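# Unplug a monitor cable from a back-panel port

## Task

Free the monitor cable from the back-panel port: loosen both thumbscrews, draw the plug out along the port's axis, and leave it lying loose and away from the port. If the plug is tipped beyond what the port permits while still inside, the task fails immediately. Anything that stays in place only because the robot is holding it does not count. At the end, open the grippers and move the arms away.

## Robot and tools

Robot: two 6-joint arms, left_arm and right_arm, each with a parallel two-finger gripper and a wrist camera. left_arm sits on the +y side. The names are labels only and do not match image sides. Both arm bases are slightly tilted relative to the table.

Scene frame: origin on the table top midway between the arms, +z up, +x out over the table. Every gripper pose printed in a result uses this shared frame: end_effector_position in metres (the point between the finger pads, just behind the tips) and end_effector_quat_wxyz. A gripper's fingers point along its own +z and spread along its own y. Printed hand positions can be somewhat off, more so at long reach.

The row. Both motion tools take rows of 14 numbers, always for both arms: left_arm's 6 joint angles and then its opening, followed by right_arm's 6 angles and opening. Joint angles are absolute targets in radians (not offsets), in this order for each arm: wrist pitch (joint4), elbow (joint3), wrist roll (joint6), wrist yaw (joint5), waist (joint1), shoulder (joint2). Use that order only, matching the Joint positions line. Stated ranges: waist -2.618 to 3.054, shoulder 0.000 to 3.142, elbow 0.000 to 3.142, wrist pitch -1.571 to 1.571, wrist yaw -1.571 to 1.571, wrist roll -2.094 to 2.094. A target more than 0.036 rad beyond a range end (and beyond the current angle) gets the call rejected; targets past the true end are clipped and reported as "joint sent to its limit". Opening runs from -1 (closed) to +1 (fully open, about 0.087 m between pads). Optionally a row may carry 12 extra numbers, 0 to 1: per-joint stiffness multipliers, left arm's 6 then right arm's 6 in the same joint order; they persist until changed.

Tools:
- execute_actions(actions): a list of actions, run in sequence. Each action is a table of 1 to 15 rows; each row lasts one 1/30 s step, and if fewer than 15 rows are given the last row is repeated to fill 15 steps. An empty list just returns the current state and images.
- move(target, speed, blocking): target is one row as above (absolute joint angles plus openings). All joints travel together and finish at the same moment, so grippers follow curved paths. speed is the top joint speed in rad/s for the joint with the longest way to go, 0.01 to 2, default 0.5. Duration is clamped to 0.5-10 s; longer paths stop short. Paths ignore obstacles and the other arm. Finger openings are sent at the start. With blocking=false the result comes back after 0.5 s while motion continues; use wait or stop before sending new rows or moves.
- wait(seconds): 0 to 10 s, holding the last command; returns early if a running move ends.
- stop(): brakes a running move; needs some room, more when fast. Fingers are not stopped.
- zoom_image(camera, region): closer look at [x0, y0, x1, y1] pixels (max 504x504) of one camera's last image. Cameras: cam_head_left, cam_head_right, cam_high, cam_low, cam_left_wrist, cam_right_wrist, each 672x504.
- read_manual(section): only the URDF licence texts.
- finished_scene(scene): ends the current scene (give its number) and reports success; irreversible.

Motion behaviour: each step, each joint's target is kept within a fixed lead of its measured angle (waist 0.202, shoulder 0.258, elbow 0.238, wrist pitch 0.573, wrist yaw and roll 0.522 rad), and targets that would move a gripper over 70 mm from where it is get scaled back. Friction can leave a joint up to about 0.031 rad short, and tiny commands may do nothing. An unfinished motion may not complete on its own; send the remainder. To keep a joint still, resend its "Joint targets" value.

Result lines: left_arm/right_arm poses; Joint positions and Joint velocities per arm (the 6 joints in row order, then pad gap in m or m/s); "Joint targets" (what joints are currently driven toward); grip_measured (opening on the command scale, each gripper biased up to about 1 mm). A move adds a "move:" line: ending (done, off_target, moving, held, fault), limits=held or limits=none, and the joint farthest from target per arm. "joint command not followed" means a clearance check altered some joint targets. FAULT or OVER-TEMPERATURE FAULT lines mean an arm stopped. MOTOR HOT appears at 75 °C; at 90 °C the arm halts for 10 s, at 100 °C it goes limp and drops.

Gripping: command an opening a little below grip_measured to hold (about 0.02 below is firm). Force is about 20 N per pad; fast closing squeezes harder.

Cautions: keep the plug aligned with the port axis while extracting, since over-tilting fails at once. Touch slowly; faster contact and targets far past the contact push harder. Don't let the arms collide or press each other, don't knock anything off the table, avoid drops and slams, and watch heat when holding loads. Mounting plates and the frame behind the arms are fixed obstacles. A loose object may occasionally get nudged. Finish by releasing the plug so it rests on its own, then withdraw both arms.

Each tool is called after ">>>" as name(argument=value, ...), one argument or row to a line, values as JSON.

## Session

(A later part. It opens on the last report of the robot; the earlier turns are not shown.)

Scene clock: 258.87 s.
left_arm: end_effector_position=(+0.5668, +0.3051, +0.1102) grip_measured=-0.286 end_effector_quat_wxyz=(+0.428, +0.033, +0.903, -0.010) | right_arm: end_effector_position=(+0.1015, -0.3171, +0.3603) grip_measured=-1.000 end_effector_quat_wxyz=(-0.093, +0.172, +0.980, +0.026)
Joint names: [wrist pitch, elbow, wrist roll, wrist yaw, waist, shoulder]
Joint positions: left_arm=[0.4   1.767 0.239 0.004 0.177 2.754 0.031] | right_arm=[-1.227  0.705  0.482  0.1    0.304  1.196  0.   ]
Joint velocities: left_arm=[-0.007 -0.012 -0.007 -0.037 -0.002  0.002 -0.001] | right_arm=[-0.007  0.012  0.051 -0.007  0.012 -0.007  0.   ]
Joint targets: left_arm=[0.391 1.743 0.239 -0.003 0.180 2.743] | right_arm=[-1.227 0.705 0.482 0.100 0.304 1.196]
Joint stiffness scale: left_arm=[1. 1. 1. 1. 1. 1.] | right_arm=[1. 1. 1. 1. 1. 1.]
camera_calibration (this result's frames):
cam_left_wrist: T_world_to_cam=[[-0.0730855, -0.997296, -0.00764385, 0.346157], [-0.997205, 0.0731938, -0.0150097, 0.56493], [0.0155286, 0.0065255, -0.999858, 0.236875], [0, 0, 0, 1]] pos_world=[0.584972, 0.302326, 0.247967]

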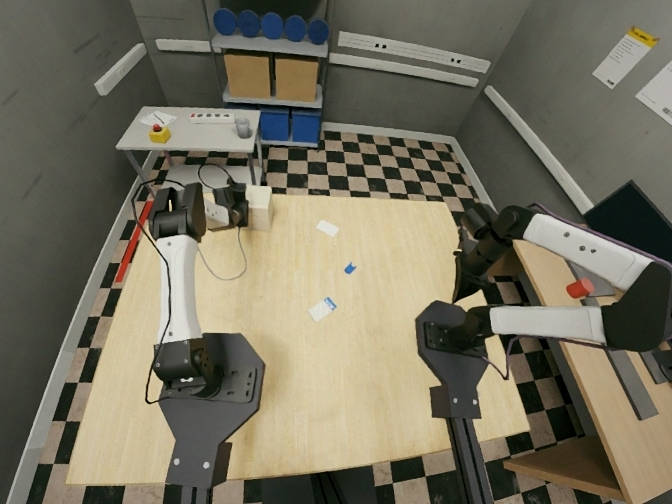

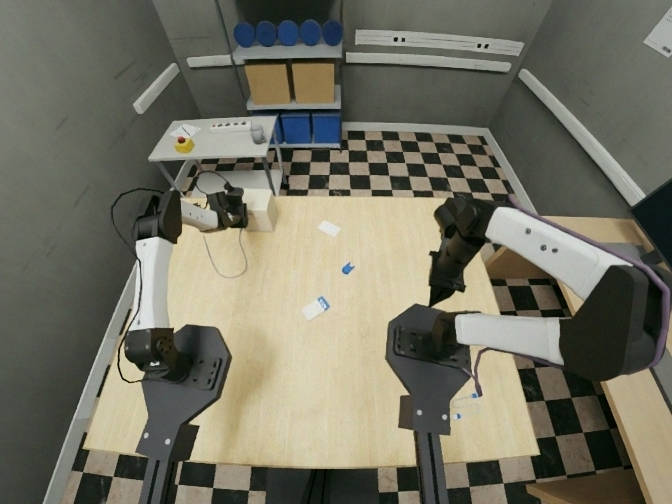

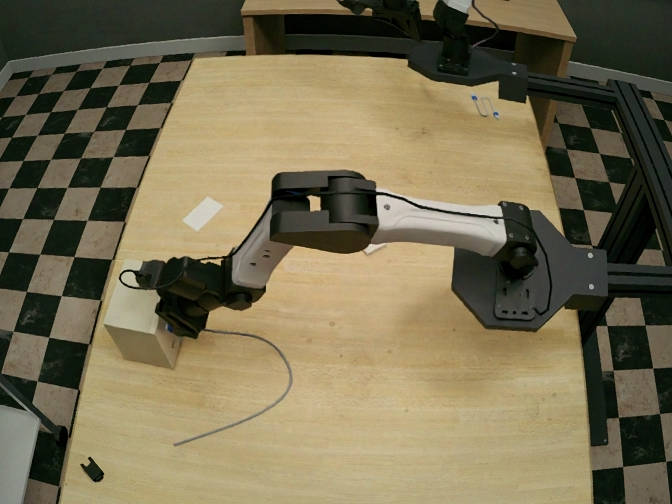

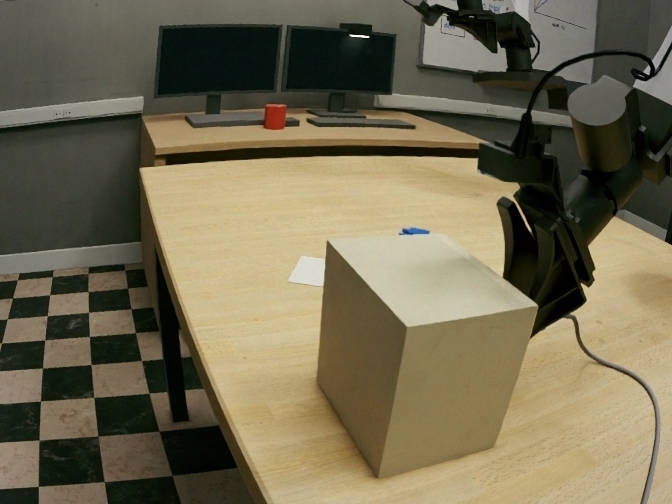

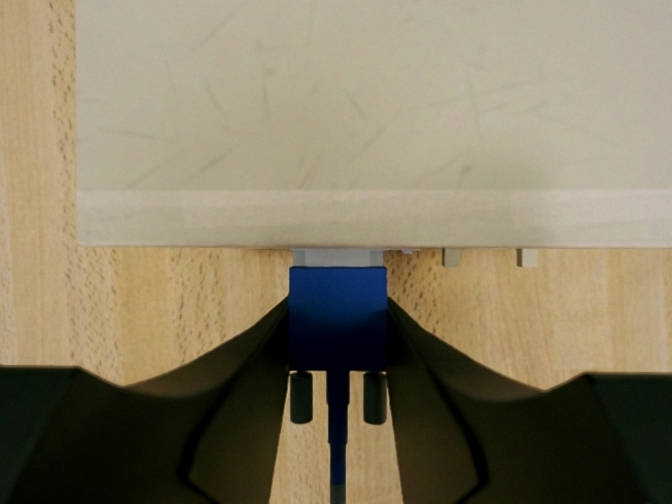

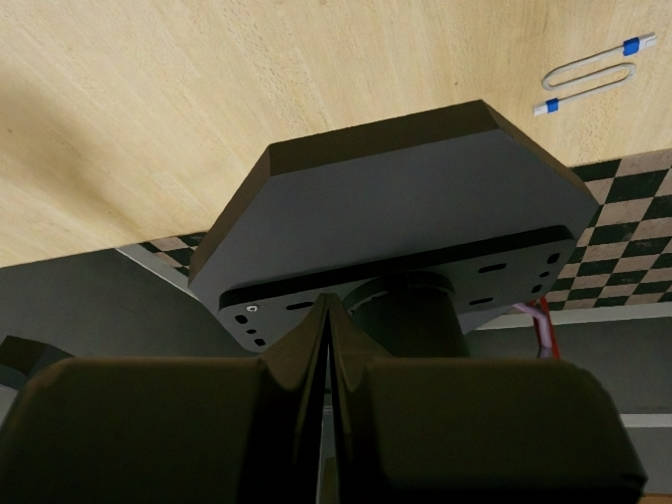

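>>> execute_actions(
  actions=[
    [[0.38,1.741,0.239,-0.003,0.18,2.746,-0.31,-1.227,0.705,0.482,0.1,0.304,1.196,-1]],
    [[0.365,1.738,0.239,-0.003,0.18,2.748,-0.31,-1.227,0.705,0.482,0.1,0.304,1.196,-1]],
  ],
)

Scene clock: 260.53 s.
left_arm: end_effector_position=(+0.5668, +0.3051, +0.1102) grip_measured=-0.286 end_effector_quat_wxyz=(+0.428, +0.033, +0.903, -0.010) | right_arm: end_effector_position=(+0.1015, -0.3171, +0.3603) grip_measured=-1.000 end_effector_quat_wxyz=(-0.093, +0.172, +0.980, +0.026)
Joint names: [wrist pitch, elbow, wrist roll, wrist yaw, waist, shoulder]
Joint positions: left_arm=[0.4   1.767 0.239 0.004 0.177 2.754 0.031] | right_arm=[-1.227  0.705  0.482  0.1    0.304  1.196  0.   ]
Joint velocities: left_arm=[ 0.007  0.002  0.051 -0.007  0.012 -0.017  0.001] | right_arm=[-0.022  0.012  0.007 -0.007  0.007 -0.002  0.   ]
Joint targets: left_arm=[0.365 1.738 0.239 -0.003 0.180 2.748] | right_arm=[-1.227 0.705 0.482 0.100 0.304 1.196]
Joint stiffness scale: left_arm=[1. 1. 1. 1. 1. 1.] | right_arm=[1. 1. 1. 1. 1. 1.]
camera_calibration (this result's frames):
cam_left_wrist: T_world_to_cam=[[-0.0730855, -0.997296, -0.00764385, 0.346157], [-0.997205, 0.0731938, -0.0150097, 0.56493], [0.0155286, 0.0065255, -0.999858, 0.236875], [0, 0, 0, 1]] pos_world=[0.584972, 0.302326, 0.247967]

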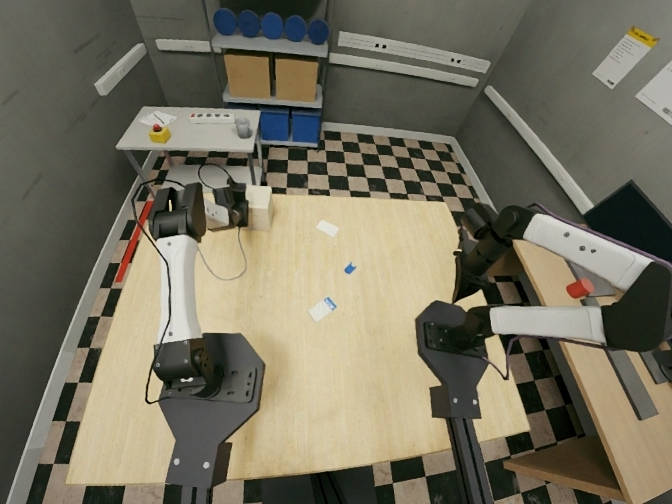

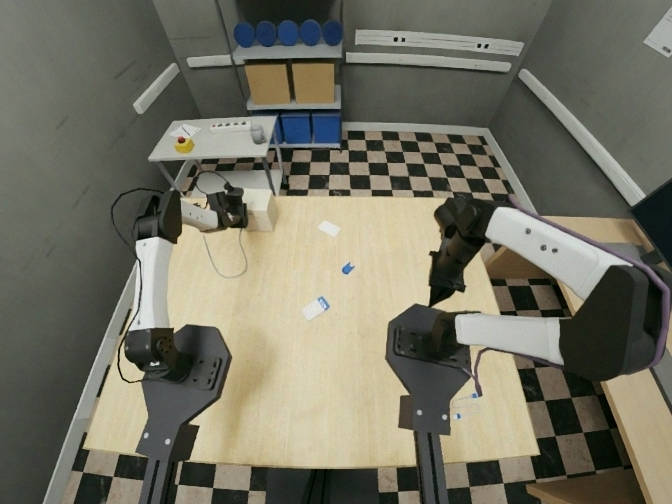

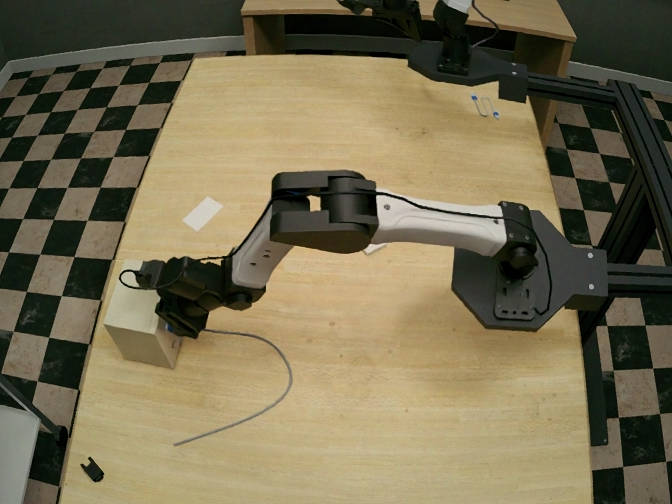

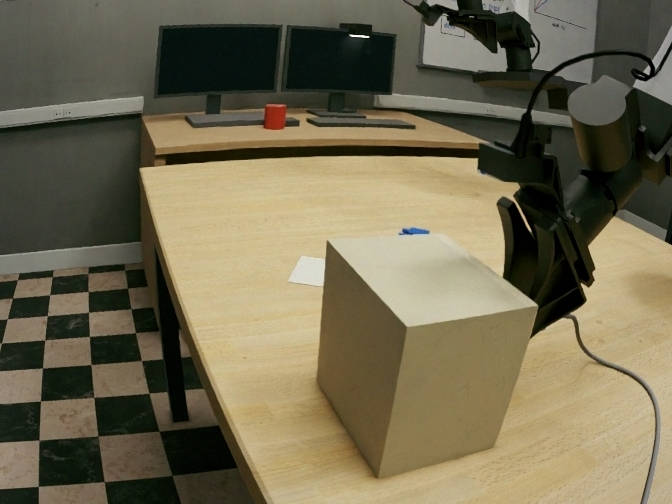

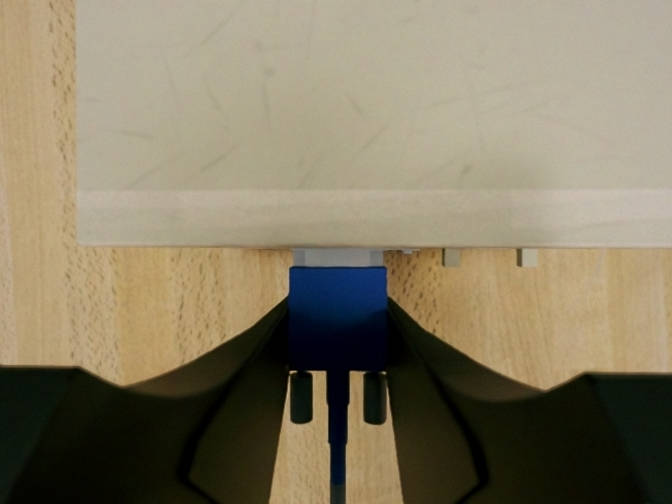

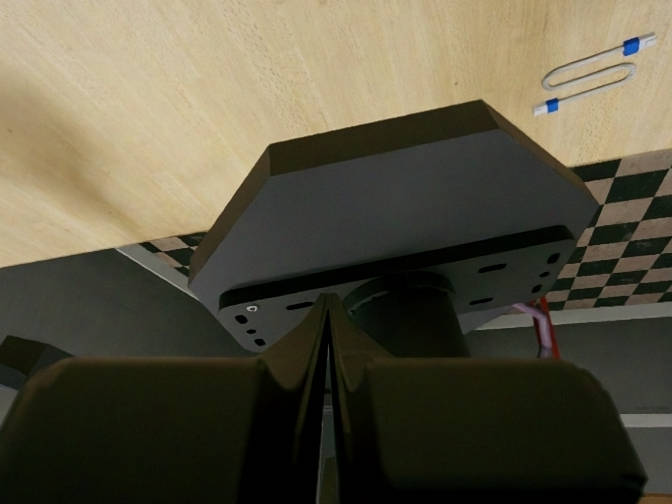

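F≈5 N.

>>> execute_actions(
  actions=[
    [[0.35,1.735,0.239,-0.003,0.18,2.75,-0.31,-1.227,0.705,0.482,0.1,0.304,1.196,-1]],
    [[0.335,1.731,0.239,-0.003,0.18,2.752,-0.31,-1.227,0.705,0.482,0.1,0.304,1.196,-1]],
  ],
)

Scene clock: 261.73 s.
left_arm: end_effector_position=(+0.5662, +0.3049, +0.1097) grip_measured=-0.286 end_effector_quat_wxyz=(+0.427, +0.033, +0.903, -0.010) | right_arm: end_effector_position=(+0.1015, -0.3171, +0.3603) grip_measured=-1.000 end_effector_quat_wxyz=(-0.093, +0.172, +0.980, +0.026)
Joint names: [wrist pitch, elbow, wrist roll, wrist yaw, waist, shoulder]
Joint positions: left_arm=[0.399 1.766 0.239 0.004 0.177 2.754 0.031] | right_arm=[-1.227  0.705  0.482  0.1    0.304  1.196  0.   ]
Joint velocities: left_arm=[ 0.007 -0.002 -0.095  0.037 -0.007 -0.007 -0.001] | right_arm=[-0.037  0.007 -0.007 -0.007  0.002  0.002  0.   ]
Joint targets: left_arm=[0.335 1.731 0.239 -0.003 0.180 2.752] | right_arm=[-1.227 0.705 0.482 0.100 0.304 1.196]
Joint stiffness scale: left_arm=[1. 1. 1. 1. 1. 1.] | right_arm=[1. 1. 1. 1. 1. 1.]
camera_calibration (this result's frames):
cam_left_wrist: T_world_to_cam=[[-0.0734929, -0.997269, -0.00728432, 0.346136], [-0.997207, 0.0735817, -0.0127837, 0.563928], [0.0132848, 0.00632446, -0.999892, 0.237664], [0, 0, 0, 1]] pos_world=[0.584634, 0.302193, 0.247369]

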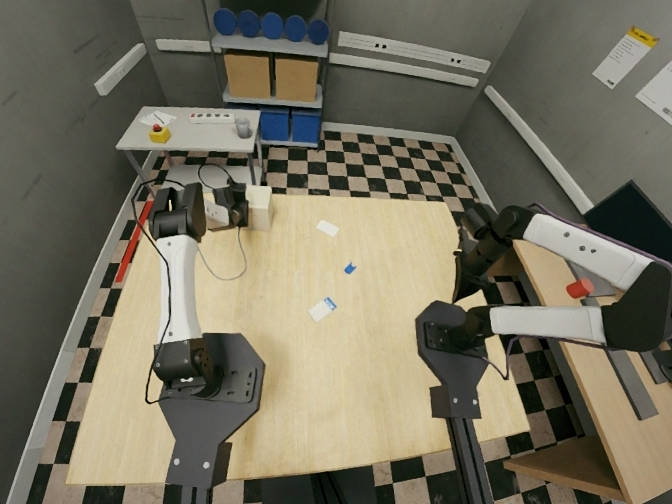

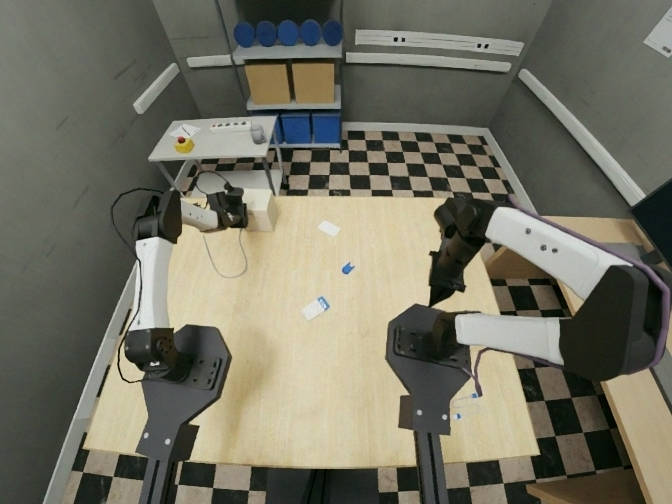

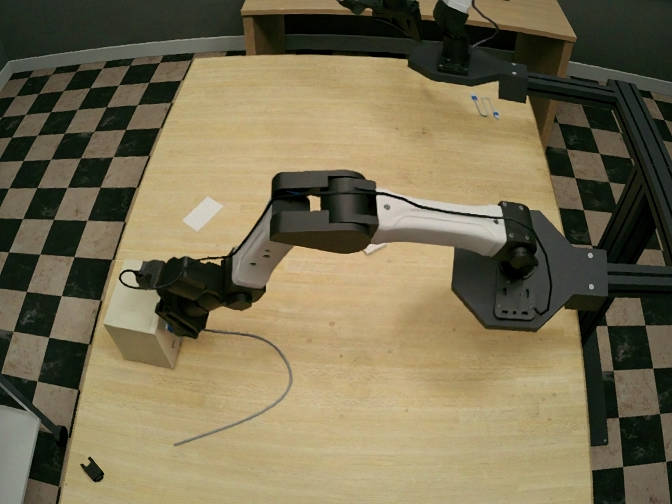

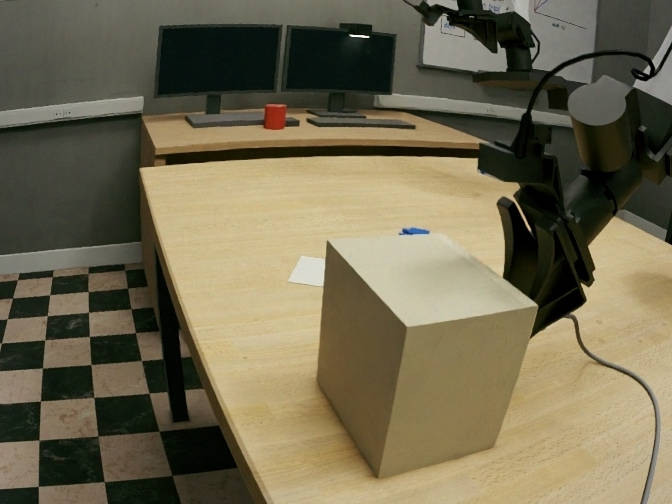

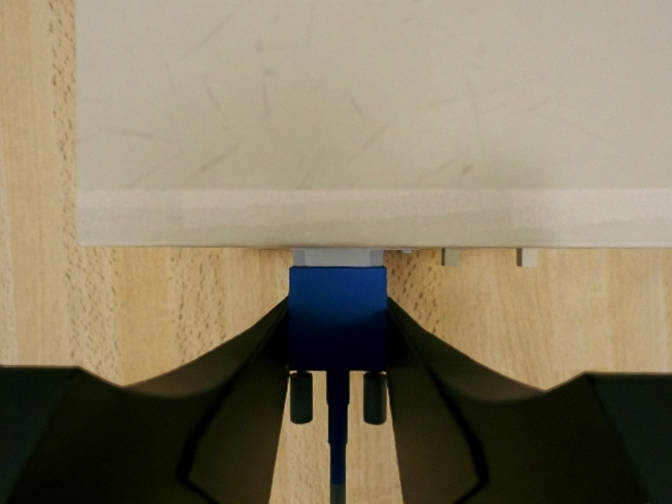

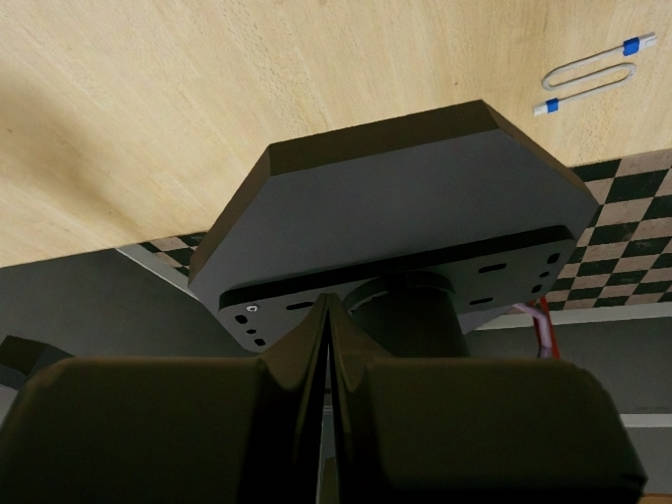

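>>> execute_actions(
  actions=[
    [[0.33,1.729,0.239,-0.003,0.18,2.748,-0.31,-1.227,0.705,0.482,0.1,0.304,1.196,-1]],
    [[0.32,1.726,0.239,-0.003,0.18,2.746,-0.31,-1.227,0.705,0.482,0.1,0.304,1.196,-1]],
  ],
)

Scene clock: 263.00 s.
left_arm: end_effector_position=(+0.5662, +0.3049, +0.1097) grip_measured=-0.286 end_effector_quat_wxyz=(+0.427, +0.033, +0.903, -0.010) | right_arm: end_effector_position=(+0.1015, -0.3171, +0.3603) grip_measured=-1.000 end_effector_quat_wxyz=(-0.093, +0.172, +0.980, +0.026)
Joint names: [wrist pitch, elbow, wrist roll, wrist yaw, waist, shoulder]
Joint positions: left_arm=[0.399 1.766 0.239 0.004 0.177 2.754 0.031] | right_arm=[-1.227  0.705  0.482  0.1    0.304  1.196  0.   ]
Joint velocities: left_arm=[-0.022  0.002  0.051 -0.081  0.027 -0.037 -0.001] | right_arm=[-0.007 -0.002 -0.066 -0.095 -0.002 -0.002  0.   ]
Joint targets: left_arm=[0.320 1.726 0.239 -0.003 0.180 2.746] | right_arm=[-1.227 0.705 0.482 0.100 0.304 1.196]
Joint stiffness scale: left_arm=[1. 1. 1. 1. 1. 1.] | right_arm=[1. 1. 1. 1. 1. 1.]
camera_calibration (this result's frames):
cam_left_wrist: T_world_to_cam=[[-0.0734929, -0.997269, -0.00728432, 0.346136], [-0.997207, 0.0735817, -0.0127837, 0.563928], [0.0132848, 0.00632446, -0.999892, 0.237664], [0, 0, 0, 1]] pos_world=[0.584634, 0.302193, 0.247369]

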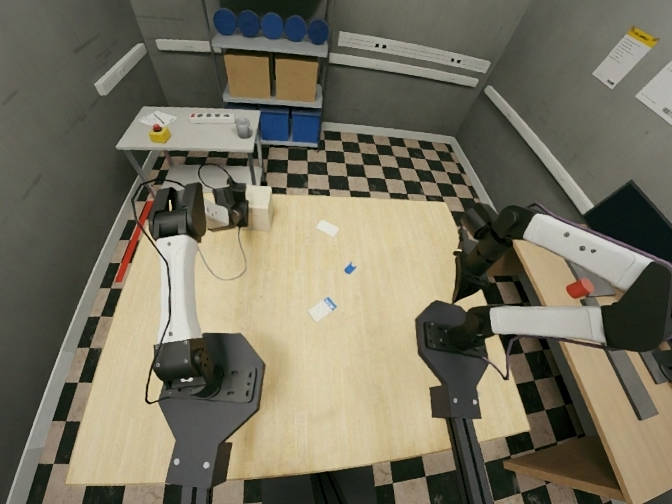

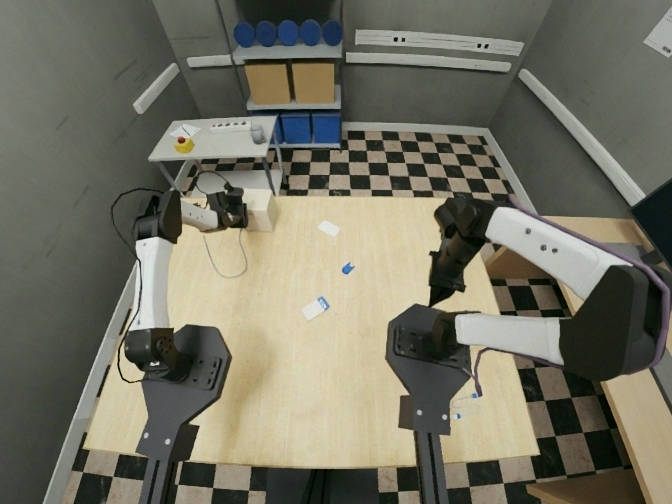

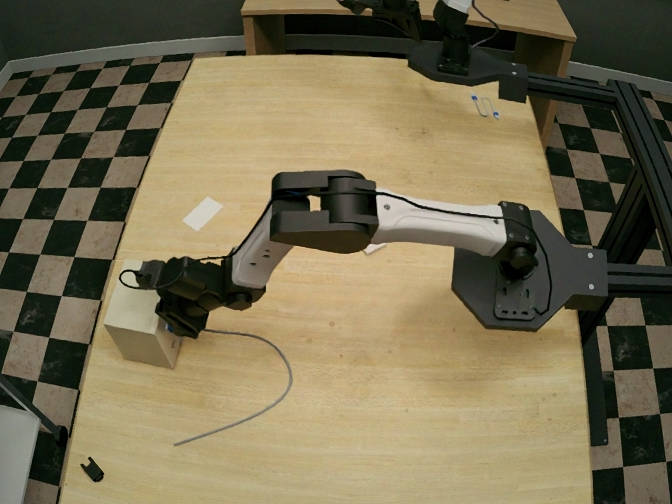

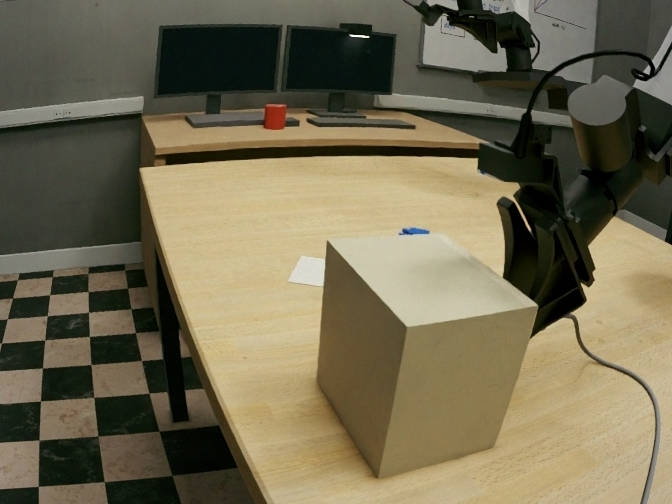

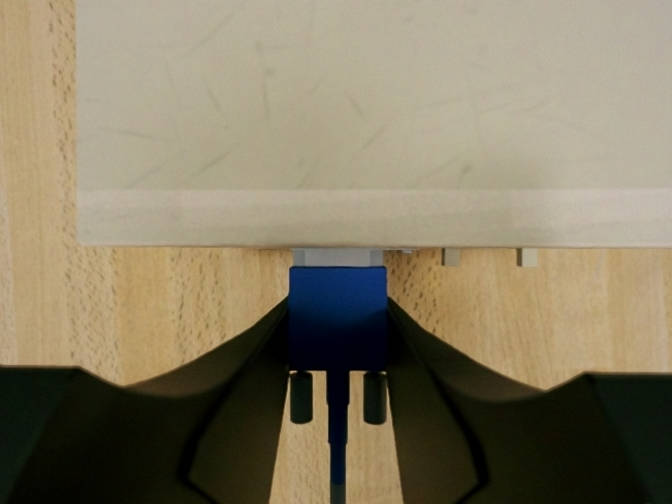

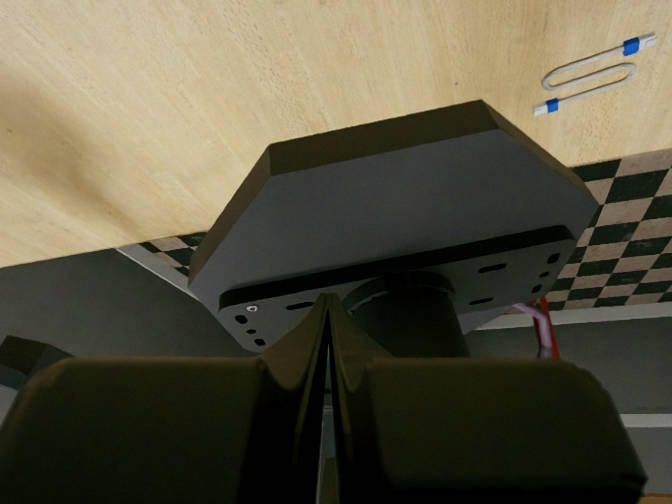

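>>> execute_actions(
  actions=[
    [[0.305,1.722,0.239,-0.003,0.18,2.748,-0.32,-1.227,0.705,0.482,0.1,0.304,1.196,-1]],
    [[0.29,1.719,0.239,-0.003,0.18,2.75,-0.32,-1.227,0.705,0.482,0.1,0.304,1.196,-1]],
  ],
)

Scene clock: 264.53 s.
left_arm: end_effector_position=(+0.5654, +0.3047, +0.1090) grip_measured=-0.286 end_effector_quat_wxyz=(+0.426, +0.033, +0.904, -0.011) | right_arm: end_effector_position=(+0.1015, -0.3171, +0.3603) grip_measured=-1.000 end_effector_quat_wxyz=(-0.093, +0.172, +0.980, +0.026)
Joint names: [wrist pitch, elbow, wrist roll, wrist yaw, waist, shoulder]
Joint positions: left_arm=[0.398 1.764 0.239 0.004 0.177 2.754 0.031] | right_arm=[-1.227  0.705  0.482  0.1    0.304  1.196  0.   ]
Joint velocities: left_arm=[ 0.037  0.012 -0.037 -0.007  0.007 -0.002 -0.001] | right_arm=[-0.066 -0.012 -0.022 -0.051  0.002 -0.007  0.   ]
Joint targets: left_arm=[0.290 1.719 0.239 -0.003 0.180 2.750] | right_arm=[-1.227 0.705 0.482 0.100 0.304 1.196]
Joint stiffness scale: left_arm=[1. 1. 1. 1. 1. 1.] | right_arm=[1. 1. 1. 1. 1. 1.]
camera_calibration (this result's frames):
cam_left_wrist: T_world_to_cam=[[-0.0739672, -0.997237, -0.00686371, 0.346098], [-0.997204, 0.0740348, -0.0101868, 0.56272], [0.0106668, 0.00609103, -0.999925, 0.238551], [0, 0, 0, 1]] pos_world=[0.584202, 0.302028, 0.246641]

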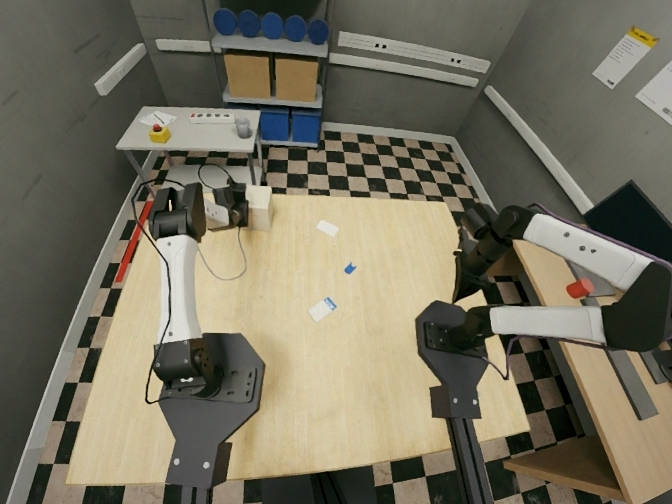

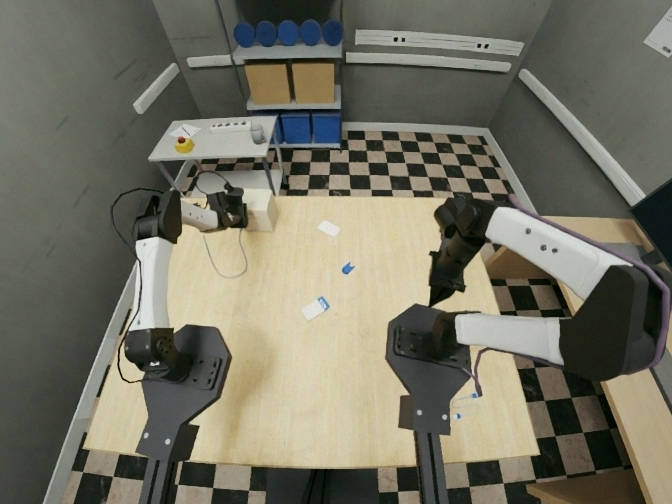

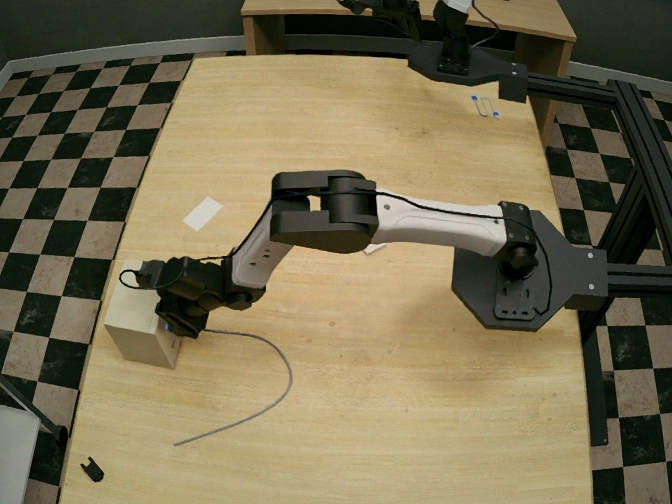

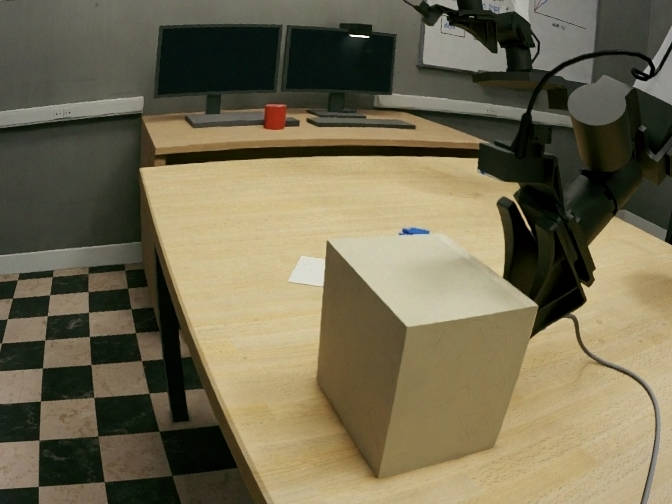

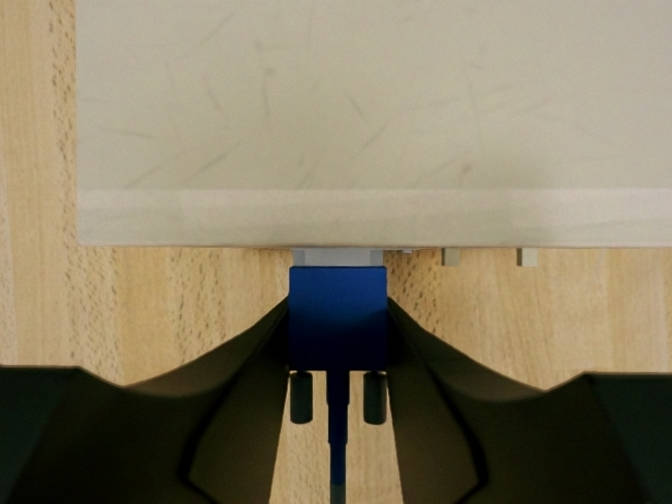

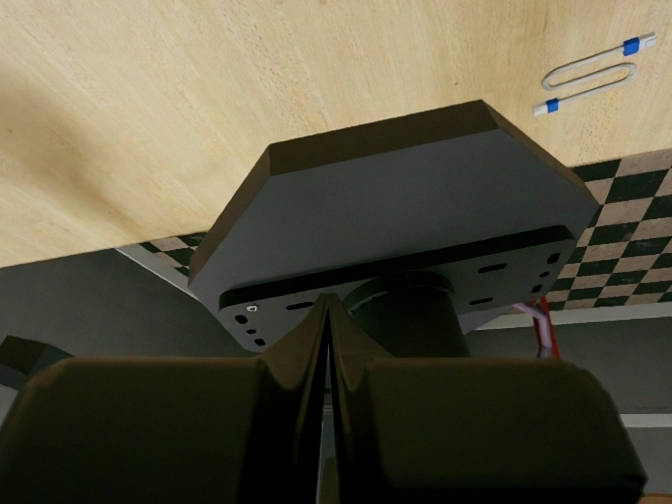

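>>> execute_actions(
  actions=[
    [[0.275,1.715,0.239,-0.003,0.18,2.752,-0.32,-1.227,0.705,0.482,0.1,0.304,1.196,-1]],
    [[0.26,1.711,0.239,-0.003,0.18,2.754,-0.32,-1.227,0.705,0.482,0.1,0.304,1.196,-1]],
  ],
)

Scene clock: 266.20 s.
left_arm: end_effector_position=(+0.5653, +0.3047, +0.1089) grip_measured=-0.286 end_effector_quat_wxyz=(+0.426, +0.034, +0.904, -0.011) | right_arm: end_effector_position=(+0.1015, -0.3171, +0.3603) grip_measured=-1.000 end_effector_quat_wxyz=(-0.093, +0.172, +0.980, +0.026)
Joint names: [wrist pitch, elbow, wrist roll, wrist yaw, waist, shoulder]
Joint positions: left_arm=[0.397 1.764 0.239 0.004 0.177 2.754 0.031] | right_arm=[-1.227  0.705  0.482  0.1    0.304  1.196  0.   ]
Joint velocities: left_arm=[-0.081 -0.017 -0.051  0.022 -0.002  0.007  0.   ] | right_arm=[-0.007  0.012 -0.022 -0.022 -0.002 -0.007  0.   ]
Joint targets: left_arm=[0.260 1.711 0.239 -0.003 0.180 2.754] | right_arm=[-1.227 0.705 0.482 0.100 0.304 1.196]
Joint stiffness scale: left_arm=[1. 1. 1. 1. 1. 1.] | right_arm=[1. 1. 1. 1. 1. 1.]
camera_calibration (this result's frames):
cam_left_wrist: T_world_to_cam=[[-0.0740349, -0.997232, -0.00680352, 0.346106], [-0.997203, 0.0740996, -0.00981587, 0.562588], [0.0102928, 0.00605777, -0.999929, 0.238712], [0, 0, 0, 1]] pos_world=[0.584181, 0.302014, 0.246572]

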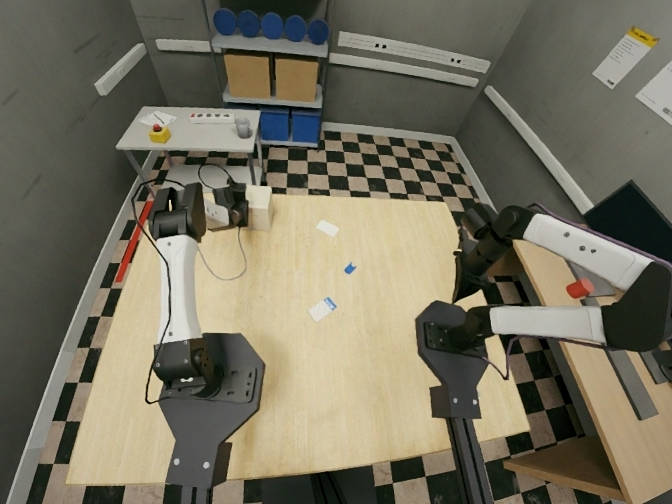

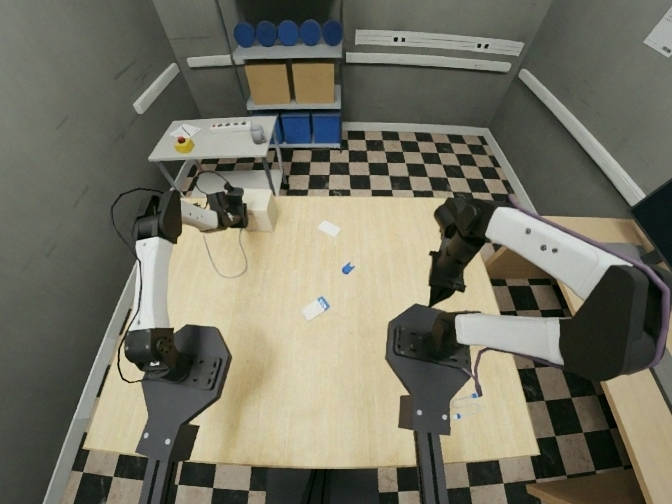

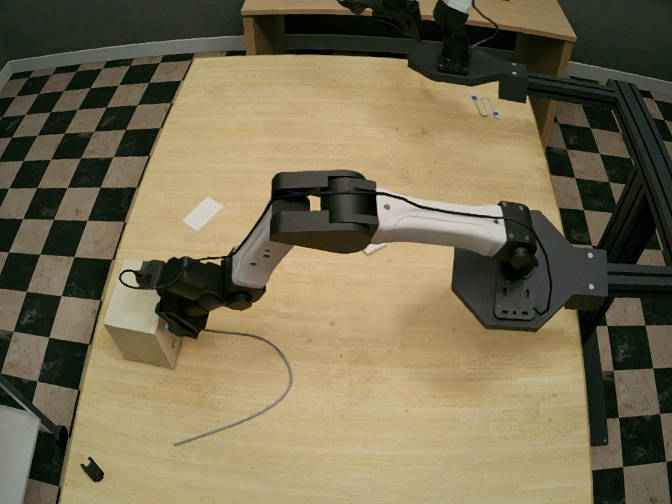

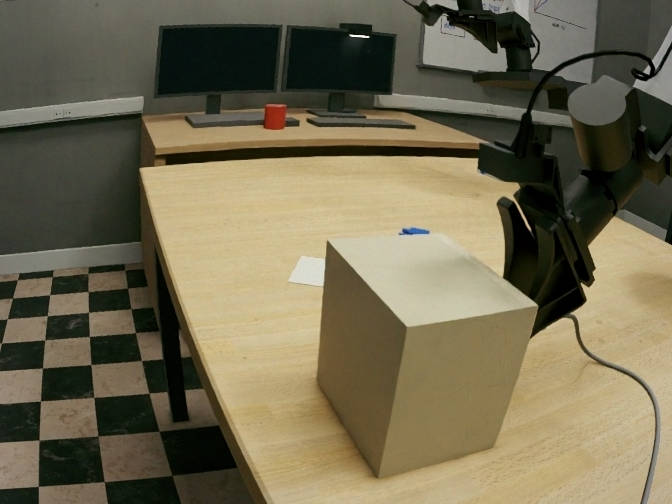

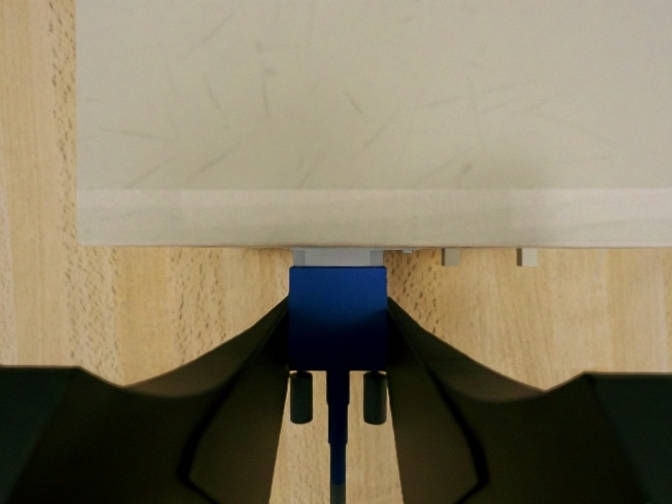

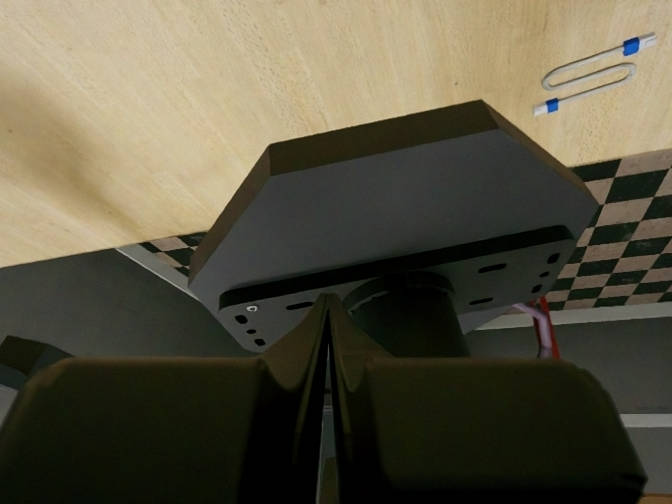

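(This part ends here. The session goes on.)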